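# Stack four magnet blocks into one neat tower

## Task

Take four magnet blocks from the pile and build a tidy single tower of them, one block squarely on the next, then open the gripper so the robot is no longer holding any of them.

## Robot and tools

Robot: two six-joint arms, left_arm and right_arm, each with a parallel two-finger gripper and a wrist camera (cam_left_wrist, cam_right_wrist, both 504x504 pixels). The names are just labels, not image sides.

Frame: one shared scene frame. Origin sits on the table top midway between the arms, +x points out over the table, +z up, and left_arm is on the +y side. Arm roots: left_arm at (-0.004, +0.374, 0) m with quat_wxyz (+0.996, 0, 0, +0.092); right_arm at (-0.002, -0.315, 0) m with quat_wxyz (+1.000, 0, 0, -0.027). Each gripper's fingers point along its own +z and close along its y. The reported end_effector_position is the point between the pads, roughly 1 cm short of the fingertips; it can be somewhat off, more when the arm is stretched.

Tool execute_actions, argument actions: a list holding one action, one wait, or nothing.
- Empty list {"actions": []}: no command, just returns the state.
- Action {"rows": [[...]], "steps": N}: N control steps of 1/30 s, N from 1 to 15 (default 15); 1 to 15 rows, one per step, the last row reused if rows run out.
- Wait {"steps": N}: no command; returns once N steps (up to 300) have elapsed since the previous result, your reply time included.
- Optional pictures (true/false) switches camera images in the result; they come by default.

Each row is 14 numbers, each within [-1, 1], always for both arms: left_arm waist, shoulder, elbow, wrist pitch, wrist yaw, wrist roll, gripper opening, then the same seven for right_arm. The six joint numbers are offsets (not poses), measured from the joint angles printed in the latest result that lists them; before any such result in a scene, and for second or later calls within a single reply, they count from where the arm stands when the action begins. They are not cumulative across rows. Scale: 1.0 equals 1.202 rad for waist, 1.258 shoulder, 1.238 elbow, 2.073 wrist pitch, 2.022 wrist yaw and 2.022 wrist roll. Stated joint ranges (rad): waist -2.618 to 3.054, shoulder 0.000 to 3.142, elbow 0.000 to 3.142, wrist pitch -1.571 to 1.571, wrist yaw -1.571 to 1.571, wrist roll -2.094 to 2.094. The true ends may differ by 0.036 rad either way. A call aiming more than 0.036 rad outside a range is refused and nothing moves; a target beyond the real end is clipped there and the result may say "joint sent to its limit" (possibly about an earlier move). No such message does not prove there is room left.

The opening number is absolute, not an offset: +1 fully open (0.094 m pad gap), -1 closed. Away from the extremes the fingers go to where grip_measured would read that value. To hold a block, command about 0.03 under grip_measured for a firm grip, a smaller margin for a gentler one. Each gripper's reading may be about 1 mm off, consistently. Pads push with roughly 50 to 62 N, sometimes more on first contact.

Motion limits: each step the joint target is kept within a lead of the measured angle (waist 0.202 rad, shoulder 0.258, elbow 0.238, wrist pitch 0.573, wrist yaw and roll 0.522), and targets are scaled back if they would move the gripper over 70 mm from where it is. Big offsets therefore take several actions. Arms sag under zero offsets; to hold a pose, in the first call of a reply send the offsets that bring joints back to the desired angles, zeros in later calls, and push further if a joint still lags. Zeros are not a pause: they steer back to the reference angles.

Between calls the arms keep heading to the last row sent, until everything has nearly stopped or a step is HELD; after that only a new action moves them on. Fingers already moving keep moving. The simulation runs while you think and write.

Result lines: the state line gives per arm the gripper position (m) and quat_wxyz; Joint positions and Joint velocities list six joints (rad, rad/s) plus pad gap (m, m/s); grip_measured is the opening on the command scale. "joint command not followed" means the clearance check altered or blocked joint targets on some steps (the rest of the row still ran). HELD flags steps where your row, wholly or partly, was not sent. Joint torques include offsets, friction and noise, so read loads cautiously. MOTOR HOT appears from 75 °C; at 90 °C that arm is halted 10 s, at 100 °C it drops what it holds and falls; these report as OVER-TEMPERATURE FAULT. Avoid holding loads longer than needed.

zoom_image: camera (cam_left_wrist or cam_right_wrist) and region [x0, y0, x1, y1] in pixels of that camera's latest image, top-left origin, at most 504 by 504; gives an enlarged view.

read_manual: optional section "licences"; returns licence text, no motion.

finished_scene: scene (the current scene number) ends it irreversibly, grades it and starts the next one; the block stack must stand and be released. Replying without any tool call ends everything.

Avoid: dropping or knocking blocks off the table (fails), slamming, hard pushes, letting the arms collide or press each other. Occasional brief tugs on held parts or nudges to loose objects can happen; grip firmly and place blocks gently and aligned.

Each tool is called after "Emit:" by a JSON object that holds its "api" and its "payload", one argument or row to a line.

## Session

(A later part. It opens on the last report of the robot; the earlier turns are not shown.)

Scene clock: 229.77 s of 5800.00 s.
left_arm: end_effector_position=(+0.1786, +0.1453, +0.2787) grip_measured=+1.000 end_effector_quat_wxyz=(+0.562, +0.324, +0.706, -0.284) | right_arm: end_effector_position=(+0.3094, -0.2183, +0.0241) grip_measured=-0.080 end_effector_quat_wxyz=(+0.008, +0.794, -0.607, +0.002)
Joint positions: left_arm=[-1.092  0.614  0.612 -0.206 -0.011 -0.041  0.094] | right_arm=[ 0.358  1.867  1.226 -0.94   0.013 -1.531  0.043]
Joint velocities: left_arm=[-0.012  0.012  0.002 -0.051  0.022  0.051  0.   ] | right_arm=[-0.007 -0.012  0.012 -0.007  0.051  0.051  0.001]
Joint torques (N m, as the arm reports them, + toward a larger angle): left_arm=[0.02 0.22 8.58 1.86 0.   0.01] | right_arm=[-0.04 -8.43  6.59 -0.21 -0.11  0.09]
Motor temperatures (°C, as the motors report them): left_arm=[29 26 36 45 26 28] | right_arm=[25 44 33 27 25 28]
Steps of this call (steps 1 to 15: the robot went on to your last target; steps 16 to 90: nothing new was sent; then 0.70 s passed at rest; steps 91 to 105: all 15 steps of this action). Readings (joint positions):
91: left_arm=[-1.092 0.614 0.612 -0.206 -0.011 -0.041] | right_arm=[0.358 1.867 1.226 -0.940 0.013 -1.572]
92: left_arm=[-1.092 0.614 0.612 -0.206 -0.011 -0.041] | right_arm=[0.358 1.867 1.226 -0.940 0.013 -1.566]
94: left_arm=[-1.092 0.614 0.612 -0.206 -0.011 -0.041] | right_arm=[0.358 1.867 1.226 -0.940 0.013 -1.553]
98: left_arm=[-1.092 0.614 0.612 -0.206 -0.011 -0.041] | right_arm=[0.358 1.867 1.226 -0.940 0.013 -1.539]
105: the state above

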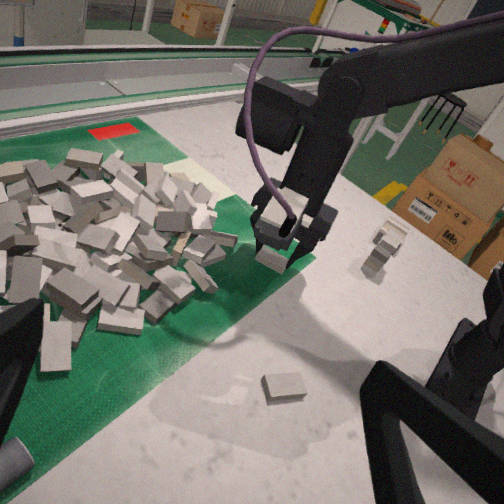

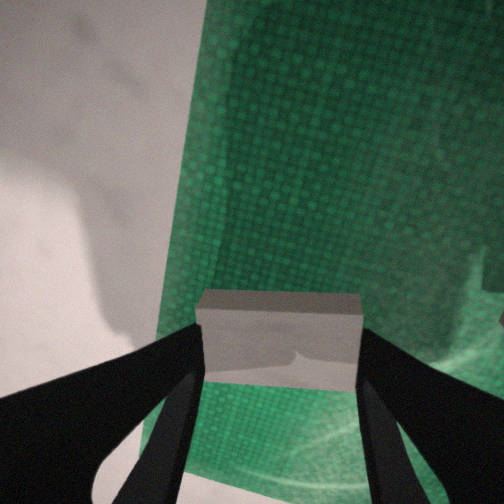

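Emit:
{"api": "execute_actions", "payload": {
  "actions": [
    {"rows":[[0,0,0,0,0,0,1,0,-0.015,0,0,0,0,-0.125],[0,0,0,0,0,0,1,0,-0.025,0,-0.008,0,0,-0.125],[0,0,0,0,0,0,1,0,-0.035,0,-0.014,0,0,-0.125],[0,0,0,0,0,0,1,0,-0.046,0,-0.02,0,0,-0.125],[0,0,0,0,0,0,1,0.005,-0.057,0,-0.026,0,0,-0.125],[0,0,0,0,0,0,1,0.015,-0.068,0,-0.032,0,0,-0.125],[0,0,0,0,0,0,1,0.03,-0.079,0,-0.038,-0.003,-0.005,-0.125],[0,0,0,0,0,0,1,0.05,-0.09,0,-0.044,-0.006,-0.01,-0.125],[0,0,0,0,0,0,1,0.075,-0.098,0,-0.047,-0.008,-0.015,-0.125],[0,0,0,0,0,0,1,0.1,-0.103,0,-0.047,-0.008,-0.02,-0.125],[0,0,0,0,0,0,1,0.13,-0.103,0,-0.047,-0.008,-0.025,-0.125],[0,0,0,0,0,0,1,0.16,-0.103,0,-0.047,-0.008,-0.025,-0.125],[0,0,0,0,0,0,1,0.19,-0.103,0,-0.047,-0.008,-0.025,-0.125],[0,0,0,0,0,0,1,0.22,-0.103,0,-0.047,-0.008,-0.025,-0.125],[0,0,0,0,0,0,1,0.25,-0.103,0,-0.047,-0.008,-0.025,-0.125]],"steps":15}
  ],
  "pictures": false
}}

Emit:
{"api": "execute_actions", "payload": {
  "actions": [
    {"rows":[[0,0,0,0,0,0,1,0.09,0,0,-0.008,0,0,-0.125],[0,0,0,0,0,0,1,0.12,0,0,-0.008,0,0,-0.125],[0,0,0,0,0,0,1,0.15,0,0,-0.008,0,0,-0.125],[0,0,0,0,0,0,1,0.18,0,0,-0.008,0,0,-0.125],[0,0,0,0,0,0,1,0.205,0,0,-0.008,0,0,-0.125],[0,0,0,0,0,0,1,0.23,0,0,-0.008,0,0,-0.125],[0,0,0,0,0,0,1,0.255,0,0,-0.008,0,0,-0.125],[0,0,0,0,0,0,1,0.275,0,0,-0.008,0,0,-0.125],[0,0,0,0,0,0,1,0.295,0,0,-0.008,0,0,-0.125],[0,0,0,0,0,0,1,0.31,0,0,-0.008,0,0,-0.125],[0,0,0,0,0,0,1,0.322,0,0,-0.008,0,0,-0.125],[0,0,0,0,0,0,1,0.332,0,0,-0.008,0,0,-0.125],[0,0,0,0,0,0,1,0.34,0,0,-0.008,0,0,-0.125]],"steps":15}
  ],
  "pictures": false
}}

Emit:
{"api": "execute_actions", "payload": {
  "actions": [
    {"steps":10}
  ]
}}

Scene clock: 242.73 s of 5800.00 s.
left_arm: end_effector_position=(+0.1786, +0.1453, +0.2787) grip_measured=+1.000 end_effector_quat_wxyz=(+0.562, +0.324, +0.706, -0.284) | right_arm: end_effector_position=(+0.2748, -0.1535, +0.0594) grip_measured=-0.080 end_effector_quat_wxyz=(-0.017, +0.867, -0.499, +0.018)
Joint positions: left_arm=[-1.092  0.614  0.612 -0.206 -0.011 -0.041  0.094] | right_arm=[ 0.586  1.75   1.226 -0.998  0.015 -1.565  0.043]
Joint velocities: left_arm=[-0.002  0.002 -0.012  0.022  0.037 -0.022  0.   ] | right_arm=[ 1.165 -0.022  0.012 -0.037 -0.007 -0.037  0.   ]
Joint torques (N m, as the arm reports them, + toward a larger angle): left_arm=[-0.04  0.14  8.52  1.85  0.03 -0.02] | right_arm=[ 0.09 -8.73  6.98 -0.43 -0.23 -0.04]
Motor temperatures (°C, as the motors report them): left_arm=[29 26 36 45 26 28] | right_arm=[25 44 32 26 25 28]
Steps of this call (steps 1 to 15: the robot went on to your last target; steps 16 to 90: nothing new was sent; then 9.47 s passed at rest; steps 91 to 105: all 15 steps of this action). Readings (joint positions):
91: left_arm=[-1.092 0.614 0.612 -0.206 -0.011 -0.041] | right_arm=[0.358 1.867 1.226 -0.940 0.013 -1.529]
92: left_arm=[-1.092 0.614 0.612 -0.206 -0.011 -0.041] | right_arm=[0.358 1.866 1.226 -0.940 0.013 -1.529]
94: left_arm=[-1.092 0.614 0.612 -0.206 -0.011 -0.041] | right_arm=[0.358 1.858 1.226 -0.942 0.014 -1.529]
98: left_arm=[-1.092 0.614 0.612 -0.206 -0.011 -0.041] | right_arm=[0.369 1.806 1.226 -0.968 0.016 -1.533]
105: the state above

Scene clock: 243.23 s of 5800.00 s.
left_arm: end_effector_position=(+0.1786, +0.1453, +0.2787) grip_measured=+1.000 end_effector_quat_wxyz=(+0.562, +0.324, +0.706, -0.284) | right_arm: end_effector_position=(+0.1883, -0.0571, +0.0594) grip_measured=-0.080 end_effector_quat_wxyz=(-0.020, +0.949, -0.313, +0.015)
Joint positions: left_arm=[-1.092  0.614  0.612 -0.206 -0.011 -0.041  0.094] | right_arm=[ 0.993  1.75   1.226 -0.999  0.016 -1.565  0.043]
Joint velocities: left_arm=[-0.012  0.007  0.002 -0.007 -0.037 -0.066  0.   ] | right_arm=[ 0.12   0.002 -0.002 -0.051 -0.022 -0.051  0.001]
Joint torques (N m, as the arm reports them, + toward a larger angle): left_arm=[ 0.05  0.15  8.59  1.88  0.   -0.02] | right_arm=[-0.44 -7.57  7.13 -0.19 -0.03  0.  ]
Motor temperatures (°C, as the motors report them): left_arm=[29 26 36 45 26 28] | right_arm=[25 44 33 26 25 28]
Steps of this call (steps 1 to 15: all 15 steps of this action). Readings (joint positions):
1: left_arm=[-1.092 0.614 0.612 -0.206 -0.011 -0.041] | right_arm=[0.627 1.750 1.226 -0.999 0.016 -1.565]
2: left_arm=[-1.092 0.614 0.612 -0.206 -0.011 -0.041] | right_arm=[0.666 1.750 1.226 -0.999 0.016 -1.565]
4: left_arm=[-1.092 0.614 0.612 -0.206 -0.011 -0.041] | right_arm=[0.740 1.750 1.226 -0.999 0.017 -1.565]
8: left_arm=[-1.092 0.614 0.612 -0.206 -0.011 -0.041] | right_arm=[0.870 1.750 1.226 -0.999 0.017 -1.565]
15: the state above

Scene clock: 243.57 s of 5800.00 s.
left_arm: end_effector_position=(+0.1786, +0.1453, +0.2787) grip_measured=+1.000 end_effector_quat_wxyz=(+0.562, +0.324, +0.706, -0.284) | right_arm: end_effector_position=(+0.1880, -0.0569, +0.0594) grip_measured=-0.080 end_effector_quat_wxyz=(-0.020, +0.950, -0.312, +0.016)
Joint positions: left_arm=[-1.092  0.614  0.612 -0.206 -0.011 -0.041  0.094] | right_arm=[ 0.995  1.75   1.226 -0.999  0.018 -1.565  0.043]
Joint velocities: left_arm=[-0.022 -0.017  0.007 -0.007  0.007  0.051  0.   ] | right_arm=[ 0.012 -0.007  0.007 -0.037 -0.037  0.007 -0.   ]
Joint torques (N m, as the arm reports them, + toward a larger angle): left_arm=[ 0.06  0.18  8.5   1.85 -0.02 -0.04] | right_arm=[-0.01 -7.67  6.98 -0.25 -0.06 -0.01]
Motor temperatures (°C, as the motors report them): left_arm=[29 26 36 45 26 28] | right_arm=[25 44 33 26 25 28]
Steps of this call (steps 1 to 10: the robot went on to your last target). Readings (joint positions):
1: left_arm=[-1.092 0.614 0.612 -0.206 -0.011 -0.041] | right_arm=[0.995 1.750 1.226 -0.999 0.016 -1.565]
2: left_arm=[-1.092 0.614 0.612 -0.206 -0.011 -0.041] | right_arm=[0.995 1.750 1.226 -0.999 0.017 -1.565]
4: left_arm=[-1.092 0.614 0.612 -0.206 -0.011 -0.041] | right_arm=[0.995 1.750 1.226 -0.999 0.018 -1.565]
8: left_arm=[-1.092 0.614 0.612 -0.206 -0.011 -0.041] | right_arm=[0.995 1.750 1.226 -0.999 0.018 -1.565]
10: the state above

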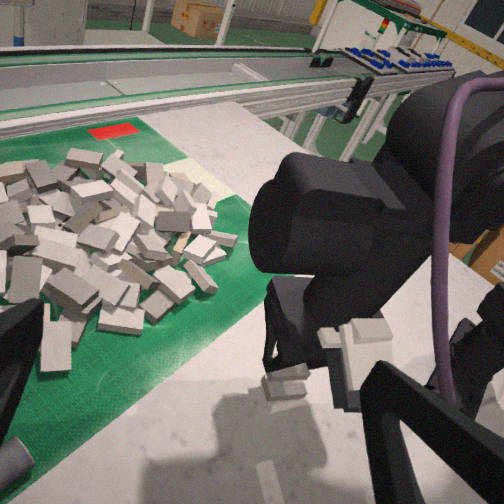

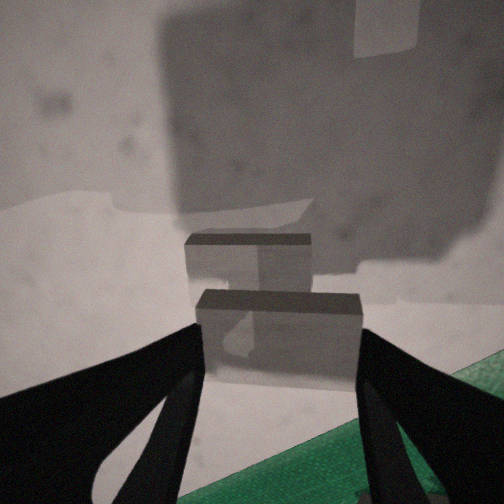

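Emit:
{"api": "execute_actions", "payload": {
  "actions": [
    {"rows":[[0,0,0,0,0,0,1,0,0,-0.012,0,-0.004,-0.005,-0.125],[0,0,0,0,0,0,1,0,0,-0.017,0,-0.008,-0.01,-0.125],[0,0,0,0,0,0,1,0,0,-0.022,0,-0.012,-0.015,-0.125],[0,0,0,0,0,0,1,0,0,-0.027,0,-0.014,-0.02,-0.125],[0,0,0,0,0,0,1,0,0.003,-0.032,0.004,-0.014,-0.02,-0.125],[0,0,0,0,0,0,1,0,0.006,-0.037,0.008,-0.014,-0.02,-0.125],[0,0,0,0,0,0,1,0,0.009,-0.041,0.011,-0.014,-0.02,-0.125],[0,0,0,0,0,0,1,0,0.012,-0.045,0.014,-0.014,-0.02,-0.125],[0,0,0,0,0,0,1,0,0.015,-0.048,0.016,-0.014,-0.02,-0.125],[0,0,0,0,0,0,1,0,0.018,-0.05,0.017,-0.014,-0.02,-0.125],[0,0,0,0,0,0,1,0,0.02,-0.05,0.017,-0.014,-0.02,-0.125]],"steps":15}
  ],
  "pictures": false
}}

Emit:
{"api": "execute_actions", "payload": {
  "actions": [
    {"steps":10}
  ]
}}

Emit:
{"api": "zoom_image", "payload": {
  "camera": "cam_right_wrist",
  "region": [170,230,390,400]
}}

Scene clock: 250.43 s of 5800.00 s.
left_arm: end_effector_position=(+0.1786, +0.1453, +0.2787) grip_measured=+1.000 end_effector_quat_wxyz=(+0.562, +0.324, +0.706, -0.284) | right_arm: end_effector_position=(+0.1793, -0.0648, +0.0425) grip_measured=-0.080 end_effector_quat_wxyz=(+0.001, +0.955, -0.296, +0.002)
Joint positions: left_arm=[-1.092  0.614  0.612 -0.206 -0.011 -0.041  0.094] | right_arm=[ 0.995  1.771  1.181 -0.98   0.005 -1.598  0.043]
Joint velocities: left_arm=[-0.002  0.002  0.007 -0.095 -0.037  0.007  0.   ] | right_arm=[-0.002  0.012  0.002 -0.022 -0.037  0.007  0.   ]
Joint torques (N m, as the arm reports them, + toward a larger angle): left_arm=[-0.06  0.16  8.55  1.84 -0.01  0.01] | right_arm=[ 0.01 -7.3   5.39 -0.05 -0.11 -0.11]
Motor temperatures (°C, as the motors report them): left_arm=[29 26 36 45 26 28] | right_arm=[25 43 33 26 25 28]
Steps of this call (steps 1 to 15: the robot went on to your last target; steps 16 to 90: nothing new was sent; then 3.37 s passed at rest; steps 91 to 105: all 15 steps of this action). Readings (joint positions):
91: left_arm=[-1.092 0.614 0.612 -0.206 -0.011 -0.041] | right_arm=[0.995 1.750 1.226 -0.999 0.018 -1.566]
92: left_arm=[-1.092 0.614 0.612 -0.206 -0.011 -0.041] | right_arm=[0.995 1.750 1.226 -0.999 0.018 -1.568]
94: left_arm=[-1.092 0.614 0.612 -0.206 -0.011 -0.041] | right_arm=[0.995 1.750 1.224 -0.998 0.014 -1.577]
98: left_arm=[-1.092 0.614 0.612 -0.206 -0.011 -0.041] | right_arm=[0.995 1.750 1.201 -0.991 0.008 -1.591]
105: the state above

Scene clock: 250.77 s of 5800.00 s.
left_arm: end_effector_position=(+0.1786, +0.1453, +0.2787) grip_measured=+1.000 end_effector_quat_wxyz=(+0.562, +0.324, +0.706, -0.284) | right_arm: end_effector_position=(+0.1801, -0.0635, +0.0425) grip_measured=-0.080 end_effector_quat_wxyz=(-0.002, +0.955, -0.295, +0.003)
Joint positions: left_arm=[-1.092  0.614  0.612 -0.206 -0.011 -0.041  0.094] | right_arm=[ 0.995  1.771  1.181 -0.974  0.004 -1.6    0.043]
Joint velocities: left_arm=[ 0.002 -0.007 -0.007 -0.022 -0.007 -0.037  0.   ] | right_arm=[ 0.002  0.007  0.002 -0.022 -0.037 -0.022  0.001]
Joint torques (N m, as the arm reports them, + toward a larger angle): left_arm=[ 0.02  0.1   8.43  1.87  0.01 -0.02] | right_arm=[ 0.   -7.33  5.39 -0.05 -0.15 -0.04]
Motor temperatures (°C, as the motors report them): left_arm=[29 26 36 45 26 28] | right_arm=[25 43 33 26 25 28]
Steps of this call (steps 1 to 10: the robot went on to your last target). Readings (joint positions):
1: left_arm=[-1.092 0.614 0.612 -0.206 -0.011 -0.041] | right_arm=[0.995 1.771 1.181 -0.980 0.005 -1.598]
2: left_arm=[-1.092 0.614 0.612 -0.206 -0.011 -0.041] | right_arm=[0.995 1.771 1.181 -0.978 0.005 -1.599]
4: left_arm=[-1.092 0.614 0.612 -0.206 -0.011 -0.041] | right_arm=[0.995 1.771 1.181 -0.976 0.005 -1.599]
8: left_arm=[-1.092 0.614 0.612 -0.206 -0.011 -0.041] | right_arm=[0.995 1.771 1.181 -0.975 0.005 -1.600]
10: the state above

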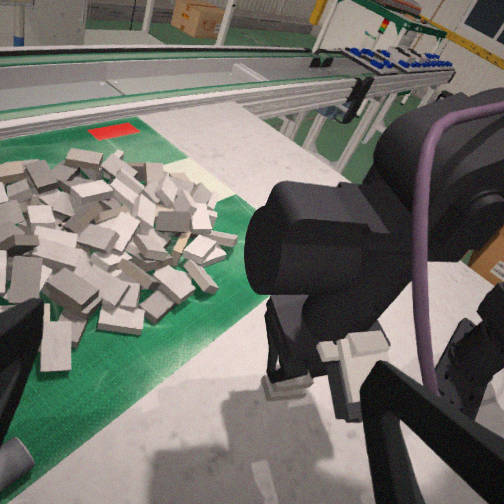

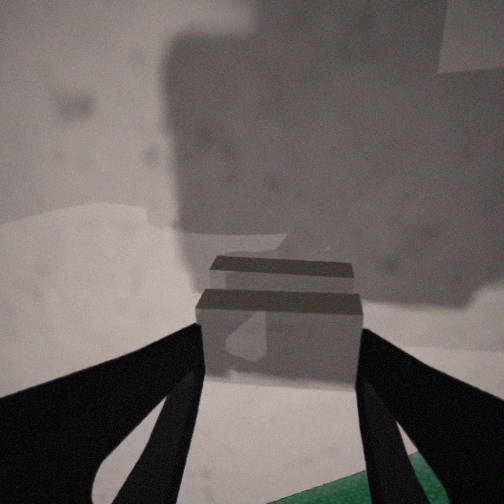

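Region (170, 230, 390, 400) of cam_right_wrist's 504x504 image, scaled by 2.291, with more detail than that image has; it fills the top 389 rows of this view, and the rest is white.

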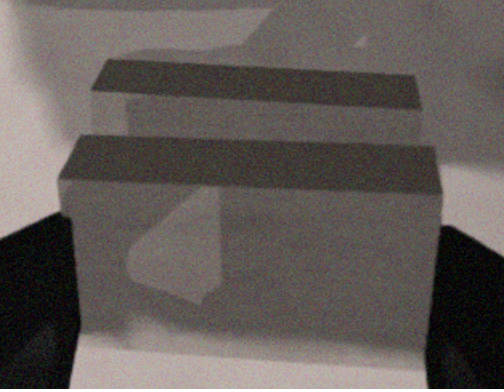

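Emit:
{"api": "execute_actions", "payload": {
  "actions": [
    {"rows":[[0,0,0,0,0,0,1,0.004,0.003,0,0,0,0.005,-0.125],[0,0,0,0,0,0,1,0.008,0.006,0,0,0,0.01,-0.125],[0,0,0,0,0,0,1,0.011,0.009,0,0.004,0,0.014,-0.125],[0,0,0,0,0,0,1,0.013,0.011,0,0.008,0,0.014,-0.125],[0,0,0,0,0,0,1,0.013,0.013,0,0.008,0,0.014,-0.125],[0,0,0,0,0,0,1,0.013,0.015,0,0.008,0,0.014,-0.125],[0,0,0,0,0,0,1,0.013,0.017,0,0.008,0,0.014,-0.125]],"steps":15}
  ]
}}

Emit:
{"api": "zoom_image", "payload": {
  "camera": "cam_right_wrist",
  "region": [170,230,390,400]
}}

Scene clock: 255.80 s of 5800.00 s.
left_arm: end_effector_position=(+0.1786, +0.1453, +0.2787) grip_measured=+1.000 end_effector_quat_wxyz=(+0.562, +0.324, +0.706, -0.284) | right_arm: end_effector_position=(+0.1792, -0.0626, +0.0383) grip_measured=-0.080 end_effector_quat_wxyz=(+0.002, +0.953, -0.303, +0.003)
Joint positions: left_arm=[-1.092  0.614  0.612 -0.206 -0.011 -0.041  0.094] | right_arm=[ 1.001  1.785  1.181 -0.969  0.006 -1.577  0.043]
Joint velocities: left_arm=[ 0.002 -0.007  0.012 -0.081  0.022  0.022  0.   ] | right_arm=[-0.007 -0.002 -0.002  0.022 -0.022  0.037 -0.001]
Joint torques (N m, as the arm reports them, + toward a larger angle): left_arm=[-0.02  0.24  8.51  1.87 -0.02 -0.01] | right_arm=[ 0.77 -7.14  6.73 -0.11 -0.02  0.07]
Motor temperatures (°C, as the motors report them): left_arm=[29 26 36 45 26 28] | right_arm=[25 43 32 26 25 28]
Steps of this call (steps 1 to 15: the robot went on to your last target; steps 16 to 90: nothing new was sent; then 1.53 s passed at rest; steps 91 to 105: all 15 steps of this action). Readings (joint positions):
91: left_arm=[-1.092 0.614 0.612 -0.206 -0.011 -0.041] | right_arm=[0.995 1.771 1.181 -0.974 0.005 -1.599]
92: left_arm=[-1.092 0.614 0.612 -0.206 -0.011 -0.041] | right_arm=[0.995 1.771 1.181 -0.974 0.005 -1.597]
94: left_arm=[-1.092 0.614 0.612 -0.206 -0.011 -0.041] | right_arm=[0.996 1.771 1.181 -0.973 0.006 -1.590]
98: left_arm=[-1.092 0.614 0.612 -0.206 -0.011 -0.041] | right_arm=[1.000 1.777 1.181 -0.970 0.006 -1.582]
105: the state above

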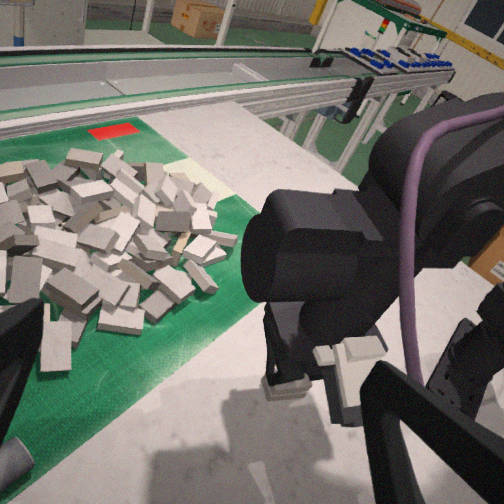

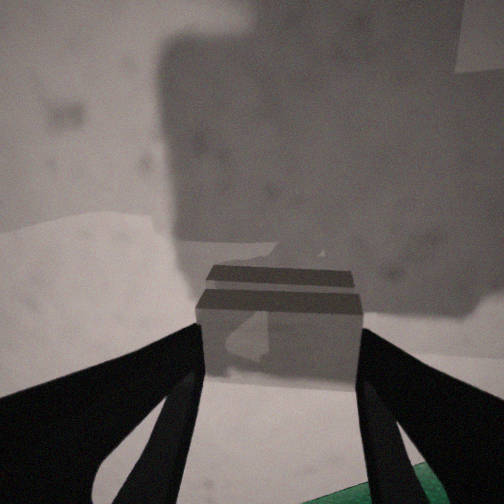

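Region (170, 230, 390, 400) of cam_right_wrist's 504x504 image, scaled by 2.291, with more detail than that image has; it fills the top 389 rows of this view, and the rest is white.

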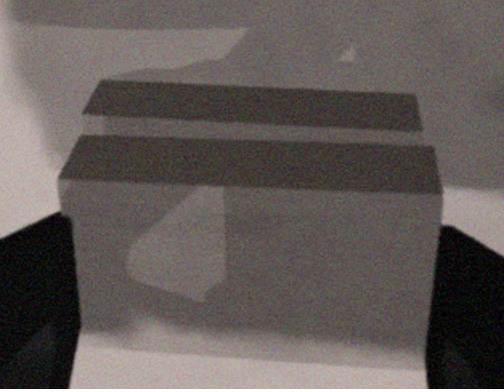

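Emit:
{"api": "execute_actions", "payload": {
  "actions": [
    {"rows":[[0,0,0,0,0,0,1,0,0.004,0,0,0,0.005,-0.125],[0,0,0,0,0,0,1,0,0.007,0,0,0,0.009,-0.125],[0,0,0,0,0,0,1,0,0.009,0,0,0,0.009,-0.125],[0,0,0,0,0,0,1,0,0.011,0,0,0,0.009,-0.125],[0,0,0,0,0,0,1,0,0.013,0,0,0,0.009,-0.125],[0,0,0,0,0,0,1,0,0.015,0,0,0,0.009,-0.125],[0,0,0,0,0,0,1,0,0.017,0,0,0,0.009,-0.125],[0,0,0,0,0,0,1,0,0.019,0,0,0,0.009,-0.125],[0,0,0,0,0,0,1,0,0.021,0,0,0,0.009,-0.125],[0,0,0,0,0,0,1,0,0.023,0,0,0,0.009,-0.125]],"steps":15}
  ]
}}

Emit:
{"api": "zoom_image", "payload": {
  "camera": "cam_right_wrist",
  "region": [170,230,390,400]
}}

Scene clock: 261.40 s of 5800.00 s.
left_arm: end_effector_position=(+0.1786, +0.1453, +0.2787) grip_measured=+1.000 end_effector_quat_wxyz=(+0.562, +0.324, +0.706, -0.284) | right_arm: end_effector_position=(+0.1788, -0.0636, +0.0340) grip_measured=-0.080 end_effector_quat_wxyz=(+0.009, +0.951, -0.309, +0.001)
Joint positions: left_arm=[-1.092  0.614  0.612 -0.206 -0.011 -0.041  0.094] | right_arm=[ 1.001  1.8    1.181 -0.968  0.008 -1.565  0.043]
Joint velocities: left_arm=[-0.012  0.017  0.002  0.095  0.037 -0.007  0.   ] | right_arm=[-0.012  0.007  0.007 -0.037 -0.051  0.007  0.001]
Joint torques (N m, as the arm reports them, + toward a larger angle): left_arm=[-0.04  0.08  8.48  1.86  0.   -0.02] | right_arm=[-0.08 -6.83  6.7  -0.23 -0.02  0.06]
Motor temperatures (°C, as the motors report them): left_arm=[29 26 36 45 26 28] | right_arm=[25 43 32 26 25 28]
Steps of this call (steps 1 to 15: the robot went on to your last target; steps 16 to 90: nothing new was sent; then 2.10 s passed at rest; steps 91 to 105: all 15 steps of this action). Readings (joint positions):
91: left_arm=[-1.092 0.614 0.612 -0.206 -0.011 -0.041] | right_arm=[1.001 1.785 1.181 -0.968 0.006 -1.576]
92: left_arm=[-1.092 0.614 0.612 -0.206 -0.011 -0.041] | right_arm=[1.001 1.785 1.181 -0.968 0.007 -1.574]
94: left_arm=[-1.092 0.614 0.612 -0.206 -0.011 -0.041] | right_arm=[1.001 1.785 1.181 -0.968 0.008 -1.571]
98: left_arm=[-1.092 0.614 0.612 -0.206 -0.011 -0.041] | right_arm=[1.001 1.791 1.181 -0.968 0.008 -1.567]
105: the state above

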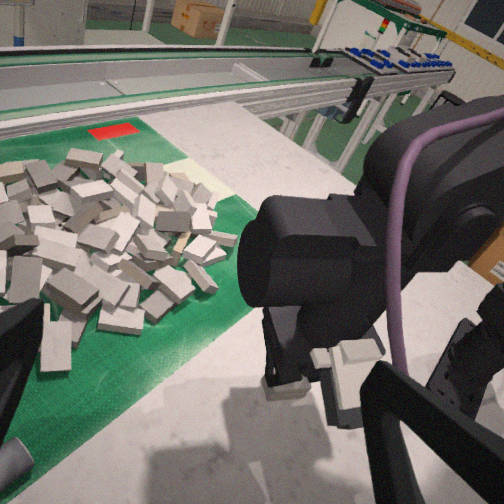

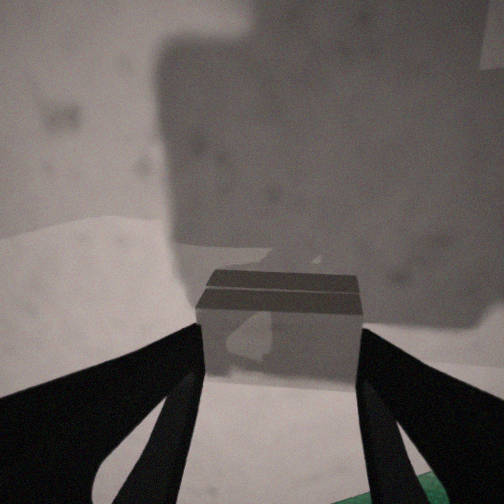

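Region (170, 230, 390, 400) of cam_right_wrist's 504x504 image, scaled by 2.291, with more detail than that image has; it fills the top 389 rows of this view, and the rest is white.

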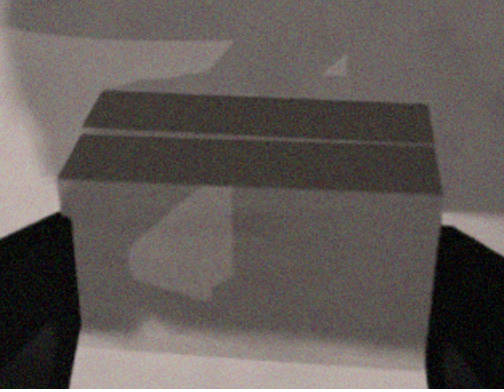

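Emit:
{"api": "execute_actions", "payload": {
  "actions": [
    {"rows":[[0,0,0,0,0,0,1,0,0,0,0,0,0,-0.08],[0,0,0,0,0,0,1,0,0,0,0,0,0,-0.04],[0,0,0,0,0,0,1,0,0,0,0,0,0,0.04],[0,0,0,0,0,0,1,0,0,0,0,0,0,0.15],[0,0,0,0,0,0,1,0,0,0,0,0,0,0.25],[0,0,0,0,0,0,1,0,-0.01,0.02,-0.01,0,0,0.25],[0,0,0,0,0,0,1,0,-0.018,0.04,-0.02,0,0,0.25],[0,0,0,0,0,0,1,0,-0.026,0.055,-0.03,0,0,0.25],[0,0,0,0,0,0,1,0,-0.032,0.07,-0.04,0,0,0.25],[0,0,0,0,0,0,1,0,-0.038,0.085,-0.05,0,0,0.25],[0,0,0,0,0,0,1,0,-0.044,0.1,-0.06,0,0,0.25],[0,0,0,0,0,0,1,0,-0.05,0.115,-0.07,0,0,0.25],[0,0,0,0,0,0,1,0,-0.056,0.13,-0.08,0,0,0.25],[0,0,0,0,0,0,1,0,-0.06,0.14,-0.09,0,0,0.25],[0,0,0,0,0,0,1,0,-0.062,0.15,-0.1,0,0,0.25]],"steps":15}
  ],
  "pictures": false
}}

Emit:
{"api": "execute_actions", "payload": {
  "actions": [
    {"rows":[[0,0,0,0,0,0,1,0,-0.02,0.06,-0.03,0,0.03,0.2],[0,0,0,0,0,0,1,-0.01,-0.015,0.08,-0.035,0,0.07,0.15],[0,0,0,0,0,0,1,-0.025,0,0.11,-0.042,0,0.12,0.1],[0,0,0,0,0,0,1,-0.04,0.015,0.14,-0.05,0,0.17,0.05],[0,0,0,0,0,0,1,-0.06,0.032,0.17,-0.058,0,0.22,0],[0,0,0,0,0,0,1,-0.08,0.05,0.2,-0.066,0,0.27,-0.05],[0,0,0,0,0,0,1,-0.1,0.068,0.23,-0.074,0,0.32,-0.1],[0,0,0,0,0,0,1,-0.12,0.086,0.26,-0.082,0,0.37,-0.15],[0,0,0,0,0,0,1,-0.14,0.104,0.29,-0.09,0,0.42,-0.2],[0,0,0,0,0,0,1,-0.16,0.122,0.32,-0.098,0,0.47,-0.2],[0,0,0,0,0,0,1,-0.18,0.14,0.35,-0.106,0,0.52,-0.2],[0,0,0,0,0,0,1,-0.2,0.158,0.38,-0.114,0,0.57,-0.2],[0,0,0,0,0,0,1,-0.22,0.176,0.41,-0.122,0,0.62,-0.2],[0,0,0,0,0,0,1,-0.24,0.194,0.44,-0.13,0,0.67,-0.2],[0,0,0,0,0,0,1,-0.26,0.212,0.47,-0.138,0,0.72,-0.2]],"steps":15}
  ],
  "pictures": false
}}

Emit:
{"api": "execute_actions", "payload": {
  "actions": [
    {"steps":12}
  ]
}}

Scene clock: 277.67 s of 5800.00 s.
left_arm: end_effector_position=(+0.1786, +0.1453, +0.2787) grip_measured=+1.000 end_effector_quat_wxyz=(+0.562, +0.324, +0.706, -0.284) | right_arm: end_effector_position=(+0.1898, -0.0491, +0.0806) grip_measured=+0.248 end_effector_quat_wxyz=(-0.025, +0.951, -0.309, +0.013)
Joint positions: left_arm=[-1.092  0.614  0.612 -0.206 -0.011 -0.041  0.094] | right_arm=[ 1.001  1.751  1.313 -1.077  0.011 -1.565  0.059]
Joint velocities: left_arm=[ 0.012 -0.002 -0.017 -0.066 -0.007 -0.095  0.   ] | right_arm=[-0.007 -0.286  0.53  -0.491 -0.007 -0.051 -0.001]
Joint torques (N m, as the arm reports them, + toward a larger angle): left_arm=[-0.07  0.1   8.66  1.84  0.    0.01] | right_arm=[ 0.   -8.89  8.87 -0.37 -0.03 -0.02]
Motor temperatures (°C, as the motors report them): left_arm=[29 26 36 46 26 28] | right_arm=[25 42 33 26 25 28]
Steps of this call (steps 1 to 15: the robot went on to your last target; steps 16 to 90: nothing new was sent; then 12.77 s passed at rest; steps 91 to 105: all 15 steps of this action). Readings (joint positions):
91: left_arm=[-1.092 0.614 0.612 -0.206 -0.011 -0.041] | right_arm=[1.001 1.800 1.181 -0.968 0.008 -1.565]
92: left_arm=[-1.092 0.614 0.612 -0.206 -0.011 -0.041] | right_arm=[1.001 1.800 1.181 -0.968 0.008 -1.565]
94: left_arm=[-1.092 0.614 0.612 -0.206 -0.011 -0.041] | right_arm=[1.001 1.800 1.181 -0.968 0.009 -1.565]
98: left_arm=[-1.092 0.614 0.612 -0.206 -0.011 -0.041] | right_arm=[1.001 1.800 1.189 -0.981 0.010 -1.565]
105: the state above

Scene clock: 278.17 s of 5800.00 s.
left_arm: end_effector_position=(+0.1786, +0.1453, +0.2787) grip_measured=+1.000 end_effector_quat_wxyz=(+0.562, +0.324, +0.706, -0.284) | right_arm: end_effector_position=(+0.3140, -0.0582, +0.1332) grip_measured=-0.198 end_effector_quat_wxyz=(+0.066, -0.564, +0.823, +0.000)
Joint positions: left_arm=[-1.092  0.614  0.612 -0.206 -0.011 -0.041  0.094] | right_arm=[ 0.737  1.974  1.806 -1.271  0.011 -0.519  0.038]
Joint velocities: left_arm=[-0.012 -0.007  0.012  0.037 -0.051  0.037  0.   ] | right_arm=[-0.672  0.681  1.013 -0.447 -0.037  2.703 -0.   ]
Joint torques (N m, as the arm reports them, + toward a larger angle): left_arm=[ 0.07  0.14  8.37  1.83 -0.02 -0.02] | right_arm=[-0.63 -9.98  9.56 -0.14 -0.02  0.  ]
Motor temperatures (°C, as the motors report them): left_arm=[29 26 36 46 26 28] | right_arm=[25 42 33 26 25 28]
Steps of this call (steps 1 to 15: all 15 steps of this action). Readings (joint positions):
1: left_arm=[-1.092 0.614 0.612 -0.206 -0.011 -0.041] | right_arm=[1.001 1.743 1.331 -1.089 0.011 -1.556]
2: left_arm=[-1.092 0.614 0.612 -0.206 -0.011 -0.041] | right_arm=[1.001 1.739 1.351 -1.098 0.011 -1.534]
4: left_arm=[-1.092 0.614 0.612 -0.206 -0.011 -0.041] | right_arm=[0.994 1.744 1.402 -1.121 0.011 -1.447]
8: left_arm=[-1.092 0.614 0.612 -0.206 -0.011 -0.041] | right_arm=[0.922 1.804 1.550 -1.173 0.009 -1.162]
15: the state above

Scene clock: 278.57 s of 5800.00 s.
left_arm: end_effector_position=(+0.1786, +0.1453, +0.2787) grip_measured=+1.000 end_effector_quat_wxyz=(+0.562, +0.324, +0.706, -0.284) | right_arm: end_effector_position=(+0.3252, -0.0807, +0.1304) grip_measured=-0.198 end_effector_quat_wxyz=(+0.038, -0.374, +0.927, +0.001)
Joint positions: left_arm=[-1.092  0.614  0.612 -0.206 -0.011 -0.041  0.094] | right_arm=[ 0.679  2.015  1.858 -1.341  0.017 -0.142  0.038]
Joint velocities: left_arm=[-0.007  0.012 -0.012  0.022 -0.007 -0.037  0.   ] | right_arm=[-0.002 -0.012  0.002 -0.037 -0.066  0.168  0.   ]
Joint torques (N m, as the arm reports them, + toward a larger angle): left_arm=[ 0.1   0.19  8.53  1.85 -0.04 -0.01] | right_arm=[ 0.41 -9.98 10.2  -0.18 -0.07  0.06]
Motor temperatures (°C, as the motors report them): left_arm=[29 26 36 46 26 28] | right_arm=[25 42 33 26 25 28]
Steps of this call (steps 1 to 12: the robot went on to your last target). Readings (joint positions):
1: left_arm=[-1.092 0.614 0.612 -0.206 -0.011 -0.041] | right_arm=[0.715 1.994 1.834 -1.280 0.011 -0.437]
2: left_arm=[-1.092 0.614 0.612 -0.206 -0.011 -0.041] | right_arm=[0.697 2.006 1.849 -1.285 0.013 -0.372]
4: left_arm=[-1.092 0.614 0.612 -0.206 -0.011 -0.041] | right_arm=[0.675 2.015 1.858 -1.299 0.017 -0.278]
8: left_arm=[-1.092 0.614 0.612 -0.206 -0.011 -0.041] | right_arm=[0.676 2.015 1.858 -1.329 0.018 -0.181]
12: the state above

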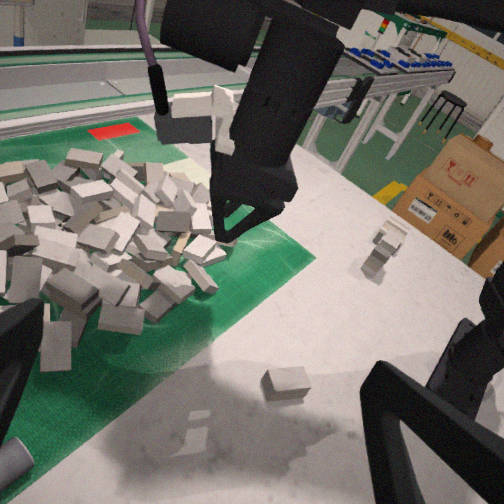

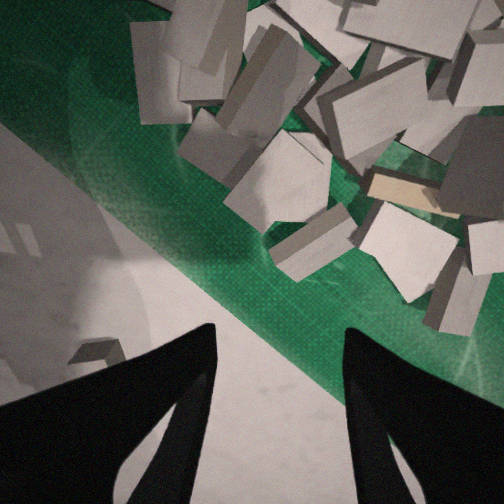

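Emit:
{"api": "execute_actions", "payload": {
  "actions": [
    {"rows":[[0,0,0,0,0,0,1,-0.005,0.01,0.03,-0.01,-0.002,0.03,-0.2],[0,0,0,0,0,0,1,-0.01,0.025,0.055,-0.016,-0.004,0.06,-0.2],[0,0,0,0,0,0,1,-0.015,0.045,0.085,-0.023,-0.006,0.095,-0.2],[0,0,0,0,0,0,1,-0.02,0.07,0.12,-0.03,-0.008,0.13,-0.2],[0,0,0,0,0,0,1,-0.026,0.095,0.155,-0.037,-0.01,0.17,-0.2],[0,0,0,0,0,0,1,-0.032,0.12,0.19,-0.044,-0.012,0.21,-0.2],[0,0,0,0,0,0,1,-0.038,0.148,0.23,-0.051,-0.012,0.25,-0.2],[0,0,0,0,0,0,1,-0.044,0.176,0.27,-0.058,-0.012,0.29,-0.2],[0,0,0,0,0,0,1,-0.05,0.204,0.31,-0.065,-0.012,0.33,-0.2],[0,0,0,0,0,0,1,-0.055,0.232,0.35,-0.072,-0.012,0.37,-0.2],[0,0,0,0,0,0,1,-0.06,0.26,0.385,-0.079,-0.012,0.41,-0.2],[0,0,0,0,0,0,1,-0.064,0.286,0.42,-0.086,-0.012,0.44,-0.2],[0,0,0,0,0,0,1,-0.067,0.31,0.445,-0.092,-0.012,0.465,-0.2],[0,0,0,0,0,0,1,-0.069,0.33,0.465,-0.096,-0.012,0.485,-0.2],[0,0,0,0,0,0,1,-0.07,0.345,0.48,-0.098,-0.012,0.495,-0.2]],"steps":15}
  ],
  "pictures": false
}}

Emit:
{"api": "execute_actions", "payload": {
  "actions": [
    {"steps":18}
  ]
}}

Scene clock: 284.37 s of 5800.00 s.
left_arm: end_effector_position=(+0.1786, +0.1453, +0.2787) grip_measured=+1.000 end_effector_quat_wxyz=(+0.562, +0.324, +0.706, -0.284) | right_arm: end_effector_position=(+0.4065, -0.0619, +0.1062) grip_measured=-0.198 end_effector_quat_wxyz=(+0.034, +0.042, +0.998, +0.025)
Joint positions: left_arm=[-1.092  0.614  0.612 -0.206 -0.011 -0.041  0.094] | right_arm=[ 0.604  2.399  2.385 -1.473 -0.003  0.635  0.038]
Joint velocities: left_arm=[ 0.022  0.002  0.022  0.037  0.037 -0.007  0.   ] | right_arm=[-0.139  0.745  0.701 -0.242 -0.022  1.516 -0.001]
Joint torques (N m, as the arm reports them, + toward a larger angle): left_arm=[-0.08  0.13  8.4   1.85  0.01 -0.01] | right_arm=[ -0.1  -12.84   9.05  -0.4   -0.09   0.07]
Motor temperatures (°C, as the motors report them): left_arm=[29 26 36 46 26 28] | right_arm=[25 43 34 26 25 28]
Steps of this call (steps 1 to 30: the robot went on to your last target; steps 31 to 90: nothing new was sent; then 2.30 s passed at rest; steps 91 to 105: all 15 steps of this action). Readings (joint positions):
91: left_arm=[-1.092 0.614 0.612 -0.206 -0.011 -0.041] | right_arm=[0.679 2.015 1.858 -1.347 0.017 -0.111]
92: left_arm=[-1.092 0.614 0.612 -0.206 -0.011 -0.041] | right_arm=[0.679 2.019 1.866 -1.353 0.016 -0.096]
94: left_arm=[-1.092 0.614 0.612 -0.206 -0.011 -0.041] | right_arm=[0.677 2.047 1.916 -1.376 0.013 -0.036]
98: left_arm=[-1.092 0.614 0.612 -0.206 -0.011 -0.041] | right_arm=[0.657 2.162 2.091 -1.408 0.001 0.177]
105: the state above

Scene clock: 284.97 s of 5800.00 s.
left_arm: end_effector_position=(+0.1786, +0.1453, +0.2787) grip_measured=+1.000 end_effector_quat_wxyz=(+0.562, +0.324, +0.706, -0.284) | right_arm: end_effector_position=(+0.4019, -0.0687, +0.0873) grip_measured=-0.198 end_effector_quat_wxyz=(+0.000, +0.153, +0.988, +0.005)
Joint positions: left_arm=[-1.092  0.614  0.612 -0.206 -0.011 -0.041  0.094] | right_arm=[ 0.595  2.458  2.42  -1.525 -0.008  0.849  0.038]
Joint velocities: left_arm=[ 0.022 -0.002  0.002  0.095 -0.081  0.007  0.   ] | right_arm=[ 0.007  0.002 -0.007  0.037  0.022  0.022  0.   ]
Joint torques (N m, as the arm reports them, + toward a larger angle): left_arm=[0.02 0.14 8.44 1.84 0.01 0.  ] | right_arm=[  0.05 -14.29   9.76  -0.34  -0.01   0.04]
Motor temperatures (°C, as the motors report them): left_arm=[29 26 36 46 26 28] | right_arm=[25 43 34 26 25 28]
Steps of this call (steps 1 to 18: the robot went on to your last target). Readings (joint positions):
1: left_arm=[-1.092 0.614 0.612 -0.206 -0.011 -0.041] | right_arm=[0.600 2.421 2.402 -1.479 -0.003 0.679]
2: left_arm=[-1.092 0.614 0.612 -0.206 -0.011 -0.041] | right_arm=[0.597 2.436 2.408 -1.484 -0.003 0.714]
4: left_arm=[-1.092 0.614 0.612 -0.206 -0.011 -0.041] | right_arm=[0.595 2.454 2.409 -1.498 -0.003 0.765]
8: left_arm=[-1.092 0.614 0.612 -0.206 -0.011 -0.041] | right_arm=[0.595 2.458 2.412 -1.517 -0.007 0.817]
18: the state above

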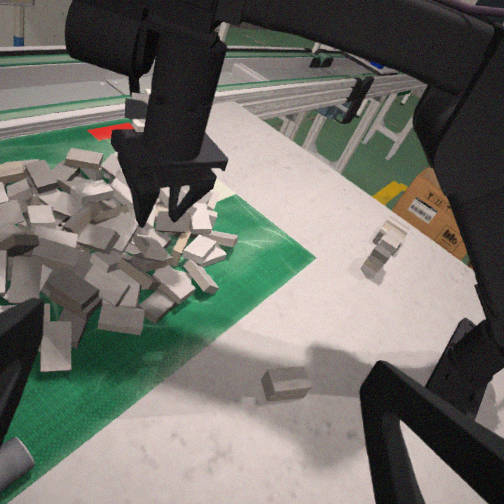

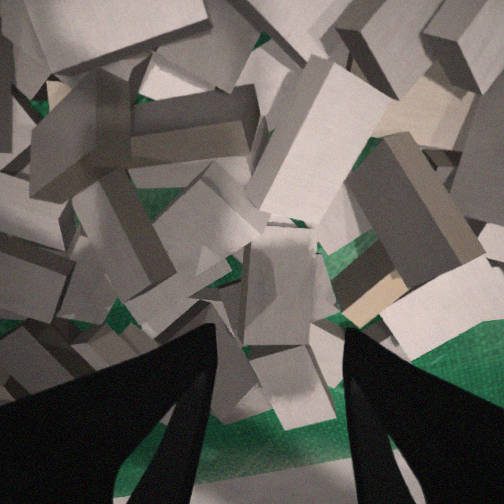

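Emit:
{"api": "execute_actions", "payload": {
  "actions": [
    {"rows":[[0,0,0,0,0,0,1,0,-0.01,-0.012,0.01,0,0,-0.22],[0,0,0,0,0,0,1,0,-0.014,-0.021,0.015,0,0,-0.25],[0,0,0,0,0,0,1,0,-0.016,-0.03,0.02,0,0,-0.28],[0,0,0,0,0,0,1,0,-0.018,-0.039,0.025,0,0,-0.28],[0,0,0,0,0,0,1,0,-0.02,-0.048,0.03,0,0,-0.28],[0,0,0,0,0,0,1,0,-0.021,-0.057,0.035,0,0,-0.28],[0,0,0,0,0,0,1,0,-0.022,-0.066,0.04,0,0,-0.28],[0,0,0,0,0,0,1,0,-0.023,-0.075,0.045,0,0,-0.28],[0,0,0,0,0,0,1,0,-0.024,-0.084,0.05,0,0,-0.28],[0,0,0,0,0,0,1,0,-0.025,-0.093,0.054,0,0,-0.28],[0,0,0,0,0,0,1,0,-0.026,-0.101,0.057,0,0,-0.28],[0,0,0,0,0,0,1,0,-0.027,-0.108,0.06,0,0,-0.28],[0,0,0,0,0,0,1,0,-0.028,-0.114,0.061,0,0,-0.28],[0,0,0,0,0,0,1,0,-0.028,-0.119,0.061,0,0,-0.28]],"steps":15}
  ],
  "pictures": false
}}

Emit:
{"api": "execute_actions", "payload": {
  "actions": [
    {"steps":10}
  ]
}}

Scene clock: 292.03 s of 5800.00 s.
left_arm: end_effector_position=(+0.1786, +0.1453, +0.2787) grip_measured=+1.000 end_effector_quat_wxyz=(+0.562, +0.324, +0.706, -0.284) | right_arm: end_effector_position=(+0.3999, -0.0698, +0.0623) grip_measured=-0.278 end_effector_quat_wxyz=(-0.007, +0.155, +0.988, +0.000)
Joint positions: left_arm=[-1.092  0.614  0.612 -0.206 -0.011 -0.041  0.094] | right_arm=[ 0.595  2.446  2.298 -1.432 -0.009  0.853  0.034]
Joint velocities: left_arm=[-0.007 -0.017  0.017 -0.007 -0.022  0.095  0.   ] | right_arm=[-0.017  0.002 -0.168  0.095 -0.022 -0.066  0.   ]
Joint torques (N m, as the arm reports them, + toward a larger angle): left_arm=[-0.05  0.14  8.61  1.87  0.01  0.  ] | right_arm=[ -0.03 -15.49   5.68  -0.11  -0.01  -0.06]
Motor temperatures (°C, as the motors report them): left_arm=[29 26 37 46 26 28] | right_arm=[25 46 34 26 25 28]
Steps of this call (steps 1 to 15: the robot went on to your last target; steps 16 to 90: nothing new was sent; then 3.57 s passed at rest; steps 91 to 105: all 15 steps of this action). Readings (joint positions):
91: left_arm=[-1.092 0.614 0.612 -0.206 -0.011 -0.041] | right_arm=[0.595 2.458 2.420 -1.525 -0.008 0.853]
92: left_arm=[-1.092 0.614 0.612 -0.206 -0.011 -0.041] | right_arm=[0.595 2.458 2.420 -1.523 -0.008 0.853]
94: left_arm=[-1.092 0.614 0.612 -0.206 -0.011 -0.041] | right_arm=[0.595 2.456 2.410 -1.511 -0.008 0.853]
98: left_arm=[-1.092 0.614 0.612 -0.206 -0.011 -0.041] | right_arm=[0.595 2.448 2.369 -1.482 -0.008 0.853]
105: the state above

Scene clock: 292.37 s of 5800.00 s.
left_arm: end_effector_position=(+0.1786, +0.1453, +0.2787) grip_measured=+1.000 end_effector_quat_wxyz=(+0.562, +0.324, +0.706, -0.284) | right_arm: end_effector_position=(+0.4019, -0.0686, +0.0605) grip_measured=-0.278 end_effector_quat_wxyz=(-0.003, +0.155, +0.988, +0.003)
Joint positions: left_arm=[-1.092  0.614  0.612 -0.206 -0.011 -0.041  0.094] | right_arm=[ 0.595  2.446  2.291 -1.416 -0.009  0.853  0.034]
Joint velocities: left_arm=[-0.017 -0.002 -0.002  0.007 -0.007  0.066  0.   ] | right_arm=[ 0.002 -0.022  0.012  0.022  0.022 -0.007  0.   ]
Joint torques (N m, as the arm reports them, + toward a larger angle): left_arm=[-0.04  0.18  8.59  1.85  0.02  0.01] | right_arm=[ -0.01 -15.44   5.48  -0.1   -0.01  -0.05]
Motor temperatures (°C, as the motors report them): left_arm=[29 26 37 46 26 28] | right_arm=[25 47 34 26 25 28]
Steps of this call (steps 1 to 10: the robot went on to your last target). Readings (joint positions):
1: left_arm=[-1.092 0.614 0.612 -0.206 -0.011 -0.041] | right_arm=[0.595 2.446 2.293 -1.429 -0.009 0.853]
2: left_arm=[-1.092 0.614 0.612 -0.206 -0.011 -0.041] | right_arm=[0.595 2.446 2.291 -1.427 -0.009 0.853]
4: left_arm=[-1.092 0.614 0.612 -0.206 -0.011 -0.041] | right_arm=[0.595 2.446 2.291 -1.423 -0.009 0.853]
8: left_arm=[-1.092 0.614 0.612 -0.206 -0.011 -0.041] | right_arm=[0.595 2.446 2.291 -1.418 -0.009 0.853]
10: the state above

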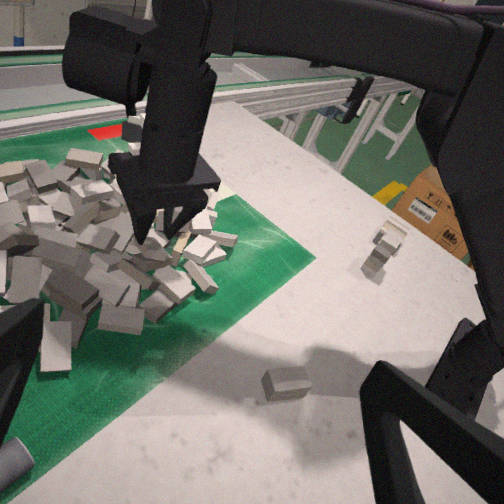

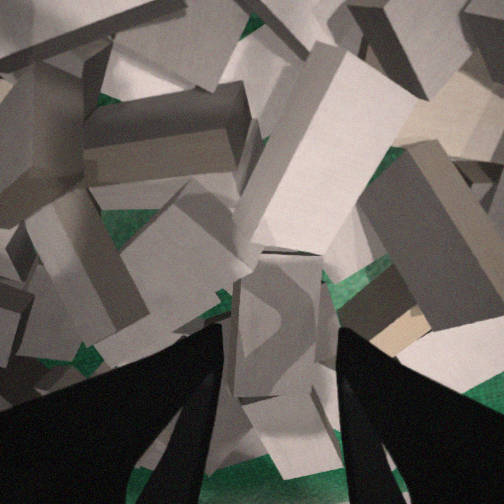

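Emit:
{"api": "execute_actions", "payload": {
  "actions": [
    {"rows":[[0,0,0,0,0,0,1,0,0,-0.01,0.01,0,0,-0.28],[0,0,0,0,0,0,1,0,0,-0.015,0.014,0,0,-0.28],[0,0,0,0,0,0,1,0,0,-0.02,0.018,0,0,-0.28],[0,0,0,0,0,0,1,0,0,-0.024,0.021,0,0,-0.28],[0,0,0,0,0,0,1,0,0,-0.028,0.024,0,0,-0.28],[0,0,0,0,0,0,1,0,0,-0.032,0.027,0,0,-0.28],[0,0,0,0,0,0,1,0,0,-0.036,0.03,0,0,-0.28],[0,0,0,0,0,0,1,0,0,-0.04,0.032,0,0,-0.28],[0,0,0,0,0,0,1,0,0,-0.044,0.034,0,0,-0.28],[0,0,0,0,0,0,1,0,0,-0.048,0.035,0,0,-0.28],[0,0,0,0,0,0,1,0,0,-0.052,0.035,0,0,-0.28],[0,0,0,0,0,0,1,0,0,-0.055,0.035,0,0,-0.28]],"steps":15}
  ],
  "pictures": false
}}

Emit:
{"api": "execute_actions", "payload": {
  "actions": [
    {"steps":6}
  ]
}}

Scene clock: 296.40 s of 5800.00 s.
left_arm: end_effector_position=(+0.1786, +0.1453, +0.2787) grip_measured=+1.000 end_effector_quat_wxyz=(+0.562, +0.324, +0.706, -0.284) | right_arm: end_effector_position=(+0.4029, -0.0678, +0.0484) grip_measured=-0.278 end_effector_quat_wxyz=(-0.003, +0.155, +0.988, +0.004)
Joint positions: left_arm=[-1.092  0.614  0.612 -0.206 -0.011 -0.041  0.094] | right_arm=[ 0.595  2.446  2.243 -1.366 -0.01   0.853  0.034]
Joint velocities: left_arm=[-0.002 -0.007  0.012 -0.007 -0.095 -0.051  0.   ] | right_arm=[-0.007 -0.012 -0.027  0.037 -0.007  0.022 -0.   ]
Joint torques (N m, as the arm reports them, + toward a larger angle): left_arm=[ 0.02  0.13  8.5   1.85  0.02 -0.03] | right_arm=[  0.   -13.36   5.74  -0.02  -0.03  -0.02]
Motor temperatures (°C, as the motors report them): left_arm=[29 26 37 46 26 28] | right_arm=[25 48 34 26 25 28]
Steps of this call (steps 1 to 30: the robot went on to your last target; steps 31 to 90: nothing new was sent; then 0.53 s passed at rest; steps 91 to 105: all 15 steps of this action). Readings (joint positions):
91: left_arm=[-1.092 0.614 0.612 -0.206 -0.011 -0.041] | right_arm=[0.595 2.446 2.291 -1.414 -0.009 0.853]
92: left_arm=[-1.092 0.614 0.612 -0.206 -0.011 -0.041] | right_arm=[0.595 2.446 2.291 -1.413 -0.009 0.853]
94: left_arm=[-1.092 0.614 0.612 -0.206 -0.011 -0.041] | right_arm=[0.595 2.446 2.291 -1.406 -0.009 0.853]
98: left_arm=[-1.092 0.614 0.612 -0.206 -0.011 -0.041] | right_arm=[0.595 2.446 2.274 -1.384 -0.009 0.853]
105: the state above

Scene clock: 296.60 s of 5800.00 s.
left_arm: end_effector_position=(+0.1786, +0.1453, +0.2787) grip_measured=+1.000 end_effector_quat_wxyz=(+0.562, +0.324, +0.706, -0.284) | right_arm: end_effector_position=(+0.4038, -0.0672, +0.0483) grip_measured=-0.278 end_effector_quat_wxyz=(-0.001, +0.155, +0.988, +0.005)
Joint positions: left_arm=[-1.092  0.614  0.612 -0.206 -0.011 -0.041  0.094] | right_arm=[ 0.595  2.446  2.242 -1.361 -0.01   0.853  0.034]
Joint velocities: left_arm=[-0.002  0.007 -0.002  0.022 -0.007 -0.037  0.   ] | right_arm=[-0.002  0.002  0.012  0.022 -0.022  0.037 -0.   ]
Joint torques (N m, as the arm reports them, + toward a larger angle): left_arm=[-0.25  0.16  8.38  1.84  0.    0.  ] | right_arm=[ -0.02 -13.47   5.46  -0.06  -0.01  -0.01]
Motor temperatures (°C, as the motors report them): left_arm=[29 26 37 46 26 28] | right_arm=[25 48 34 26 25 28]
Steps of this call (steps 1 to 6: the robot went on to your last target). Readings (joint positions):
1: left_arm=[-1.092 0.614 0.612 -0.206 -0.011 -0.041] | right_arm=[0.595 2.446 2.242 -1.366 -0.010 0.853]
2: left_arm=[-1.092 0.614 0.612 -0.206 -0.011 -0.041] | right_arm=[0.595 2.446 2.242 -1.364 -0.010 0.853]
4: left_arm=[-1.092 0.614 0.612 -0.206 -0.011 -0.041] | right_arm=[0.595 2.446 2.242 -1.363 -0.010 0.853]
6: the state above

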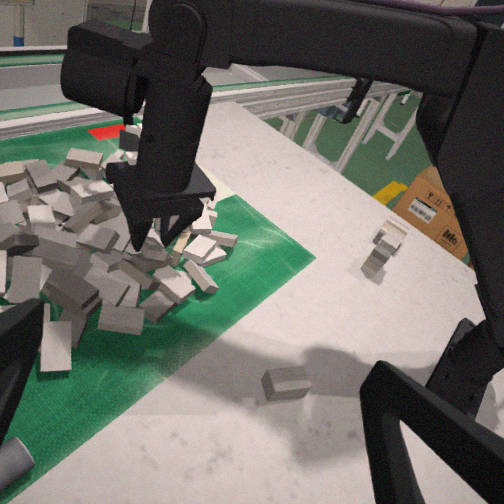

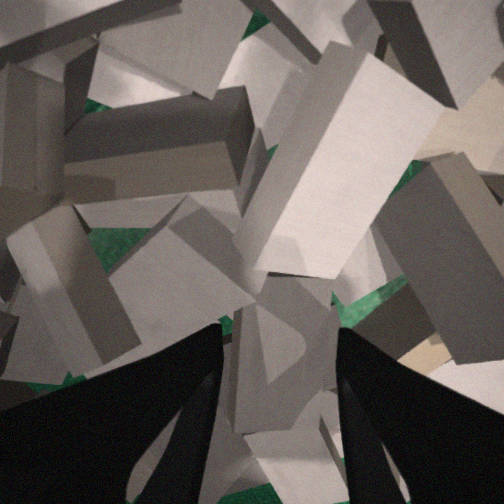

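Down 5 mm more, then close.

Emit:
{"api": "execute_actions", "payload": {
  "actions": [
    {"rows":[[0,0,0,0,0,0,1,0,0,-0.014,0.006,0,0,-0.28],[0,0,0,0,0,0,1,0,0,-0.019,0.009,0,0,-0.28],[0,0,0,0,0,0,1,0,0,-0.023,0.011,0,0,-0.28],[0,0,0,0,0,0,1,0,0,-0.027,0.013,0,0,-0.28],[0,0,0,0,0,0,1,0,0,-0.031,0.014,0,0,-0.28],[0,0,0,0,0,0,1,0,0,-0.034,0.014,0,0,-0.28]],"steps":10}
  ],
  "pictures": false
}}

Emit:
{"api": "execute_actions", "payload": {
  "actions": [
    {"rows":[[0,0,0,0,0,0,1,0,0,0,0,0,0,-0.31],[0,0,0,0,0,0,1,0,0,0,0,0,0,-0.34],[0,0,0,0,0,0,1,0,0,0,0,0,0,-0.37],[0,0,0,0,0,0,1,0,0,0,0,0,0,-0.39],[0,0,0,0,0,0,1,0,0,0,0,0,0,-0.41],[0,0,0,0,0,0,1,0,0,0,0,0,0,-0.43],[0,0,0,0,0,0,1,0,0,0,0,0,0,-0.45],[0,0,0,0,0,0,1,0,0,0,0,0,0,-0.47],[0,0,0,0,0,0,1,0,0,0,0,0,0,-0.49],[0,0,0,0,0,0,1,0,0,0,0,0,0,-0.51],[0,0,0,0,0,0,1,0,0,0,0,0,0,-0.525]],"steps":15}
  ]
}}

Scene clock: 302.50 s of 5800.00 s.
left_arm: end_effector_position=(+0.1786, +0.1453, +0.2787) grip_measured=+1.000 end_effector_quat_wxyz=(+0.562, +0.324, +0.706, -0.284) | right_arm: end_effector_position=(+0.4016, -0.0683, +0.0430) grip_measured=-0.278 end_effector_quat_wxyz=(-0.006, +0.155, +0.988, +0.003)
Joint positions: left_arm=[-1.092  0.614  0.612 -0.206 -0.011 -0.041  0.094] | right_arm=[ 0.595  2.446  2.221 -1.351 -0.011  0.853  0.034]
Joint velocities: left_arm=[ 0.002 -0.002 -0.007 -0.066 -0.022  0.037  0.   ] | right_arm=[ 0.002 -0.007 -0.002 -0.007 -0.022  0.007 -0.   ]
Joint torques (N m, as the arm reports them, + toward a larger angle): left_arm=[-0.09  0.18  8.43  1.88  0.01  0.01] | right_arm=[  0.06 -13.14   5.36  -0.09  -0.04  -0.02]
Motor temperatures (°C, as the motors report them): left_arm=[29 26 37 46 26 28] | right_arm=[25 49 33 26 25 28]
Steps of this call (steps 1 to 15: the robot went on to your last target; steps 16 to 90: nothing new was sent; then 2.57 s passed at rest; steps 91 to 100: all 10 steps of this action). Readings (joint positions):
91: left_arm=[-1.092 0.614 0.612 -0.206 -0.011 -0.041] | right_arm=[0.595 2.446 2.242 -1.361 -0.010 0.853]
92: left_arm=[-1.092 0.614 0.612 -0.206 -0.011 -0.041] | right_arm=[0.595 2.446 2.242 -1.360 -0.010 0.853]
94: left_arm=[-1.092 0.614 0.612 -0.206 -0.011 -0.041] | right_arm=[0.595 2.446 2.242 -1.359 -0.010 0.853]
98: left_arm=[-1.092 0.614 0.612 -0.206 -0.011 -0.041] | right_arm=[0.595 2.446 2.226 -1.353 -0.010 0.853]
100: the state above

Scene clock: 303.00 s of 5800.00 s.
left_arm: end_effector_position=(+0.1786, +0.1453, +0.2787) grip_measured=+1.000 end_effector_quat_wxyz=(+0.562, +0.324, +0.706, -0.284) | right_arm: end_effector_position=(+0.4010, -0.0672, +0.0431) grip_measured=-0.458 end_effector_quat_wxyz=(-0.008, +0.155, +0.988, +0.005)
Joint positions: left_arm=[-1.092  0.614  0.612 -0.206 -0.011 -0.041  0.094] | right_arm=[ 0.595  2.446  2.221 -1.351 -0.018  0.853  0.025]
Joint velocities: left_arm=[ 0.012  0.022  0.007  0.007  0.007 -0.095  0.   ] | right_arm=[-0.007 -0.012 -0.022 -0.037 -0.139 -0.081  0.001]
Joint torques (N m, as the arm reports them, + toward a larger angle): left_arm=[0.   0.21 8.57 1.84 0.01 0.01] | right_arm=[  0.   -13.43   7.14  -0.2    0.03  -0.01]
Motor temperatures (°C, as the motors report them): left_arm=[29 26 37 46 26 28] | right_arm=[25 49 33 26 25 28]
Steps of this call (steps 1 to 15: all 15 steps of this action). Readings (joint positions):
1: left_arm=[-1.092 0.614 0.612 -0.206 -0.011 -0.041] | right_arm=[0.595 2.446 2.221 -1.351 -0.012 0.853]
2: left_arm=[-1.092 0.614 0.612 -0.206 -0.011 -0.041] | right_arm=[0.595 2.446 2.221 -1.351 -0.013 0.853]
4: left_arm=[-1.092 0.614 0.612 -0.206 -0.011 -0.041] | right_arm=[0.595 2.446 2.221 -1.351 -0.015 0.853]
8: left_arm=[-1.092 0.614 0.612 -0.206 -0.011 -0.041] | right_arm=[0.595 2.446 2.221 -1.351 -0.018 0.853]
15: the state above

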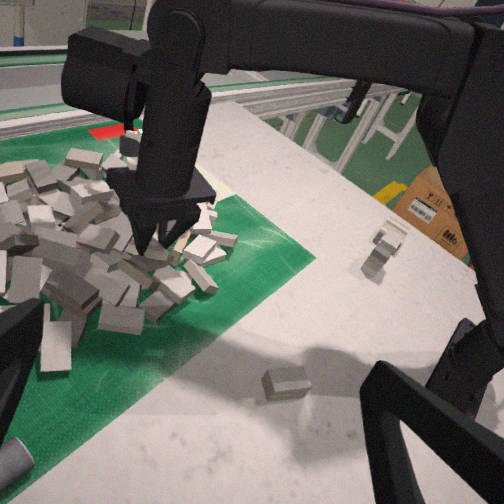

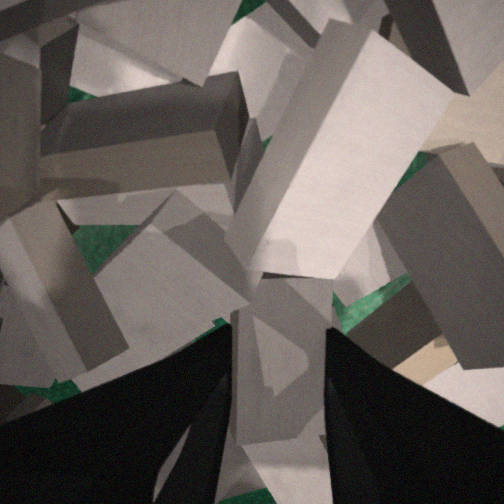

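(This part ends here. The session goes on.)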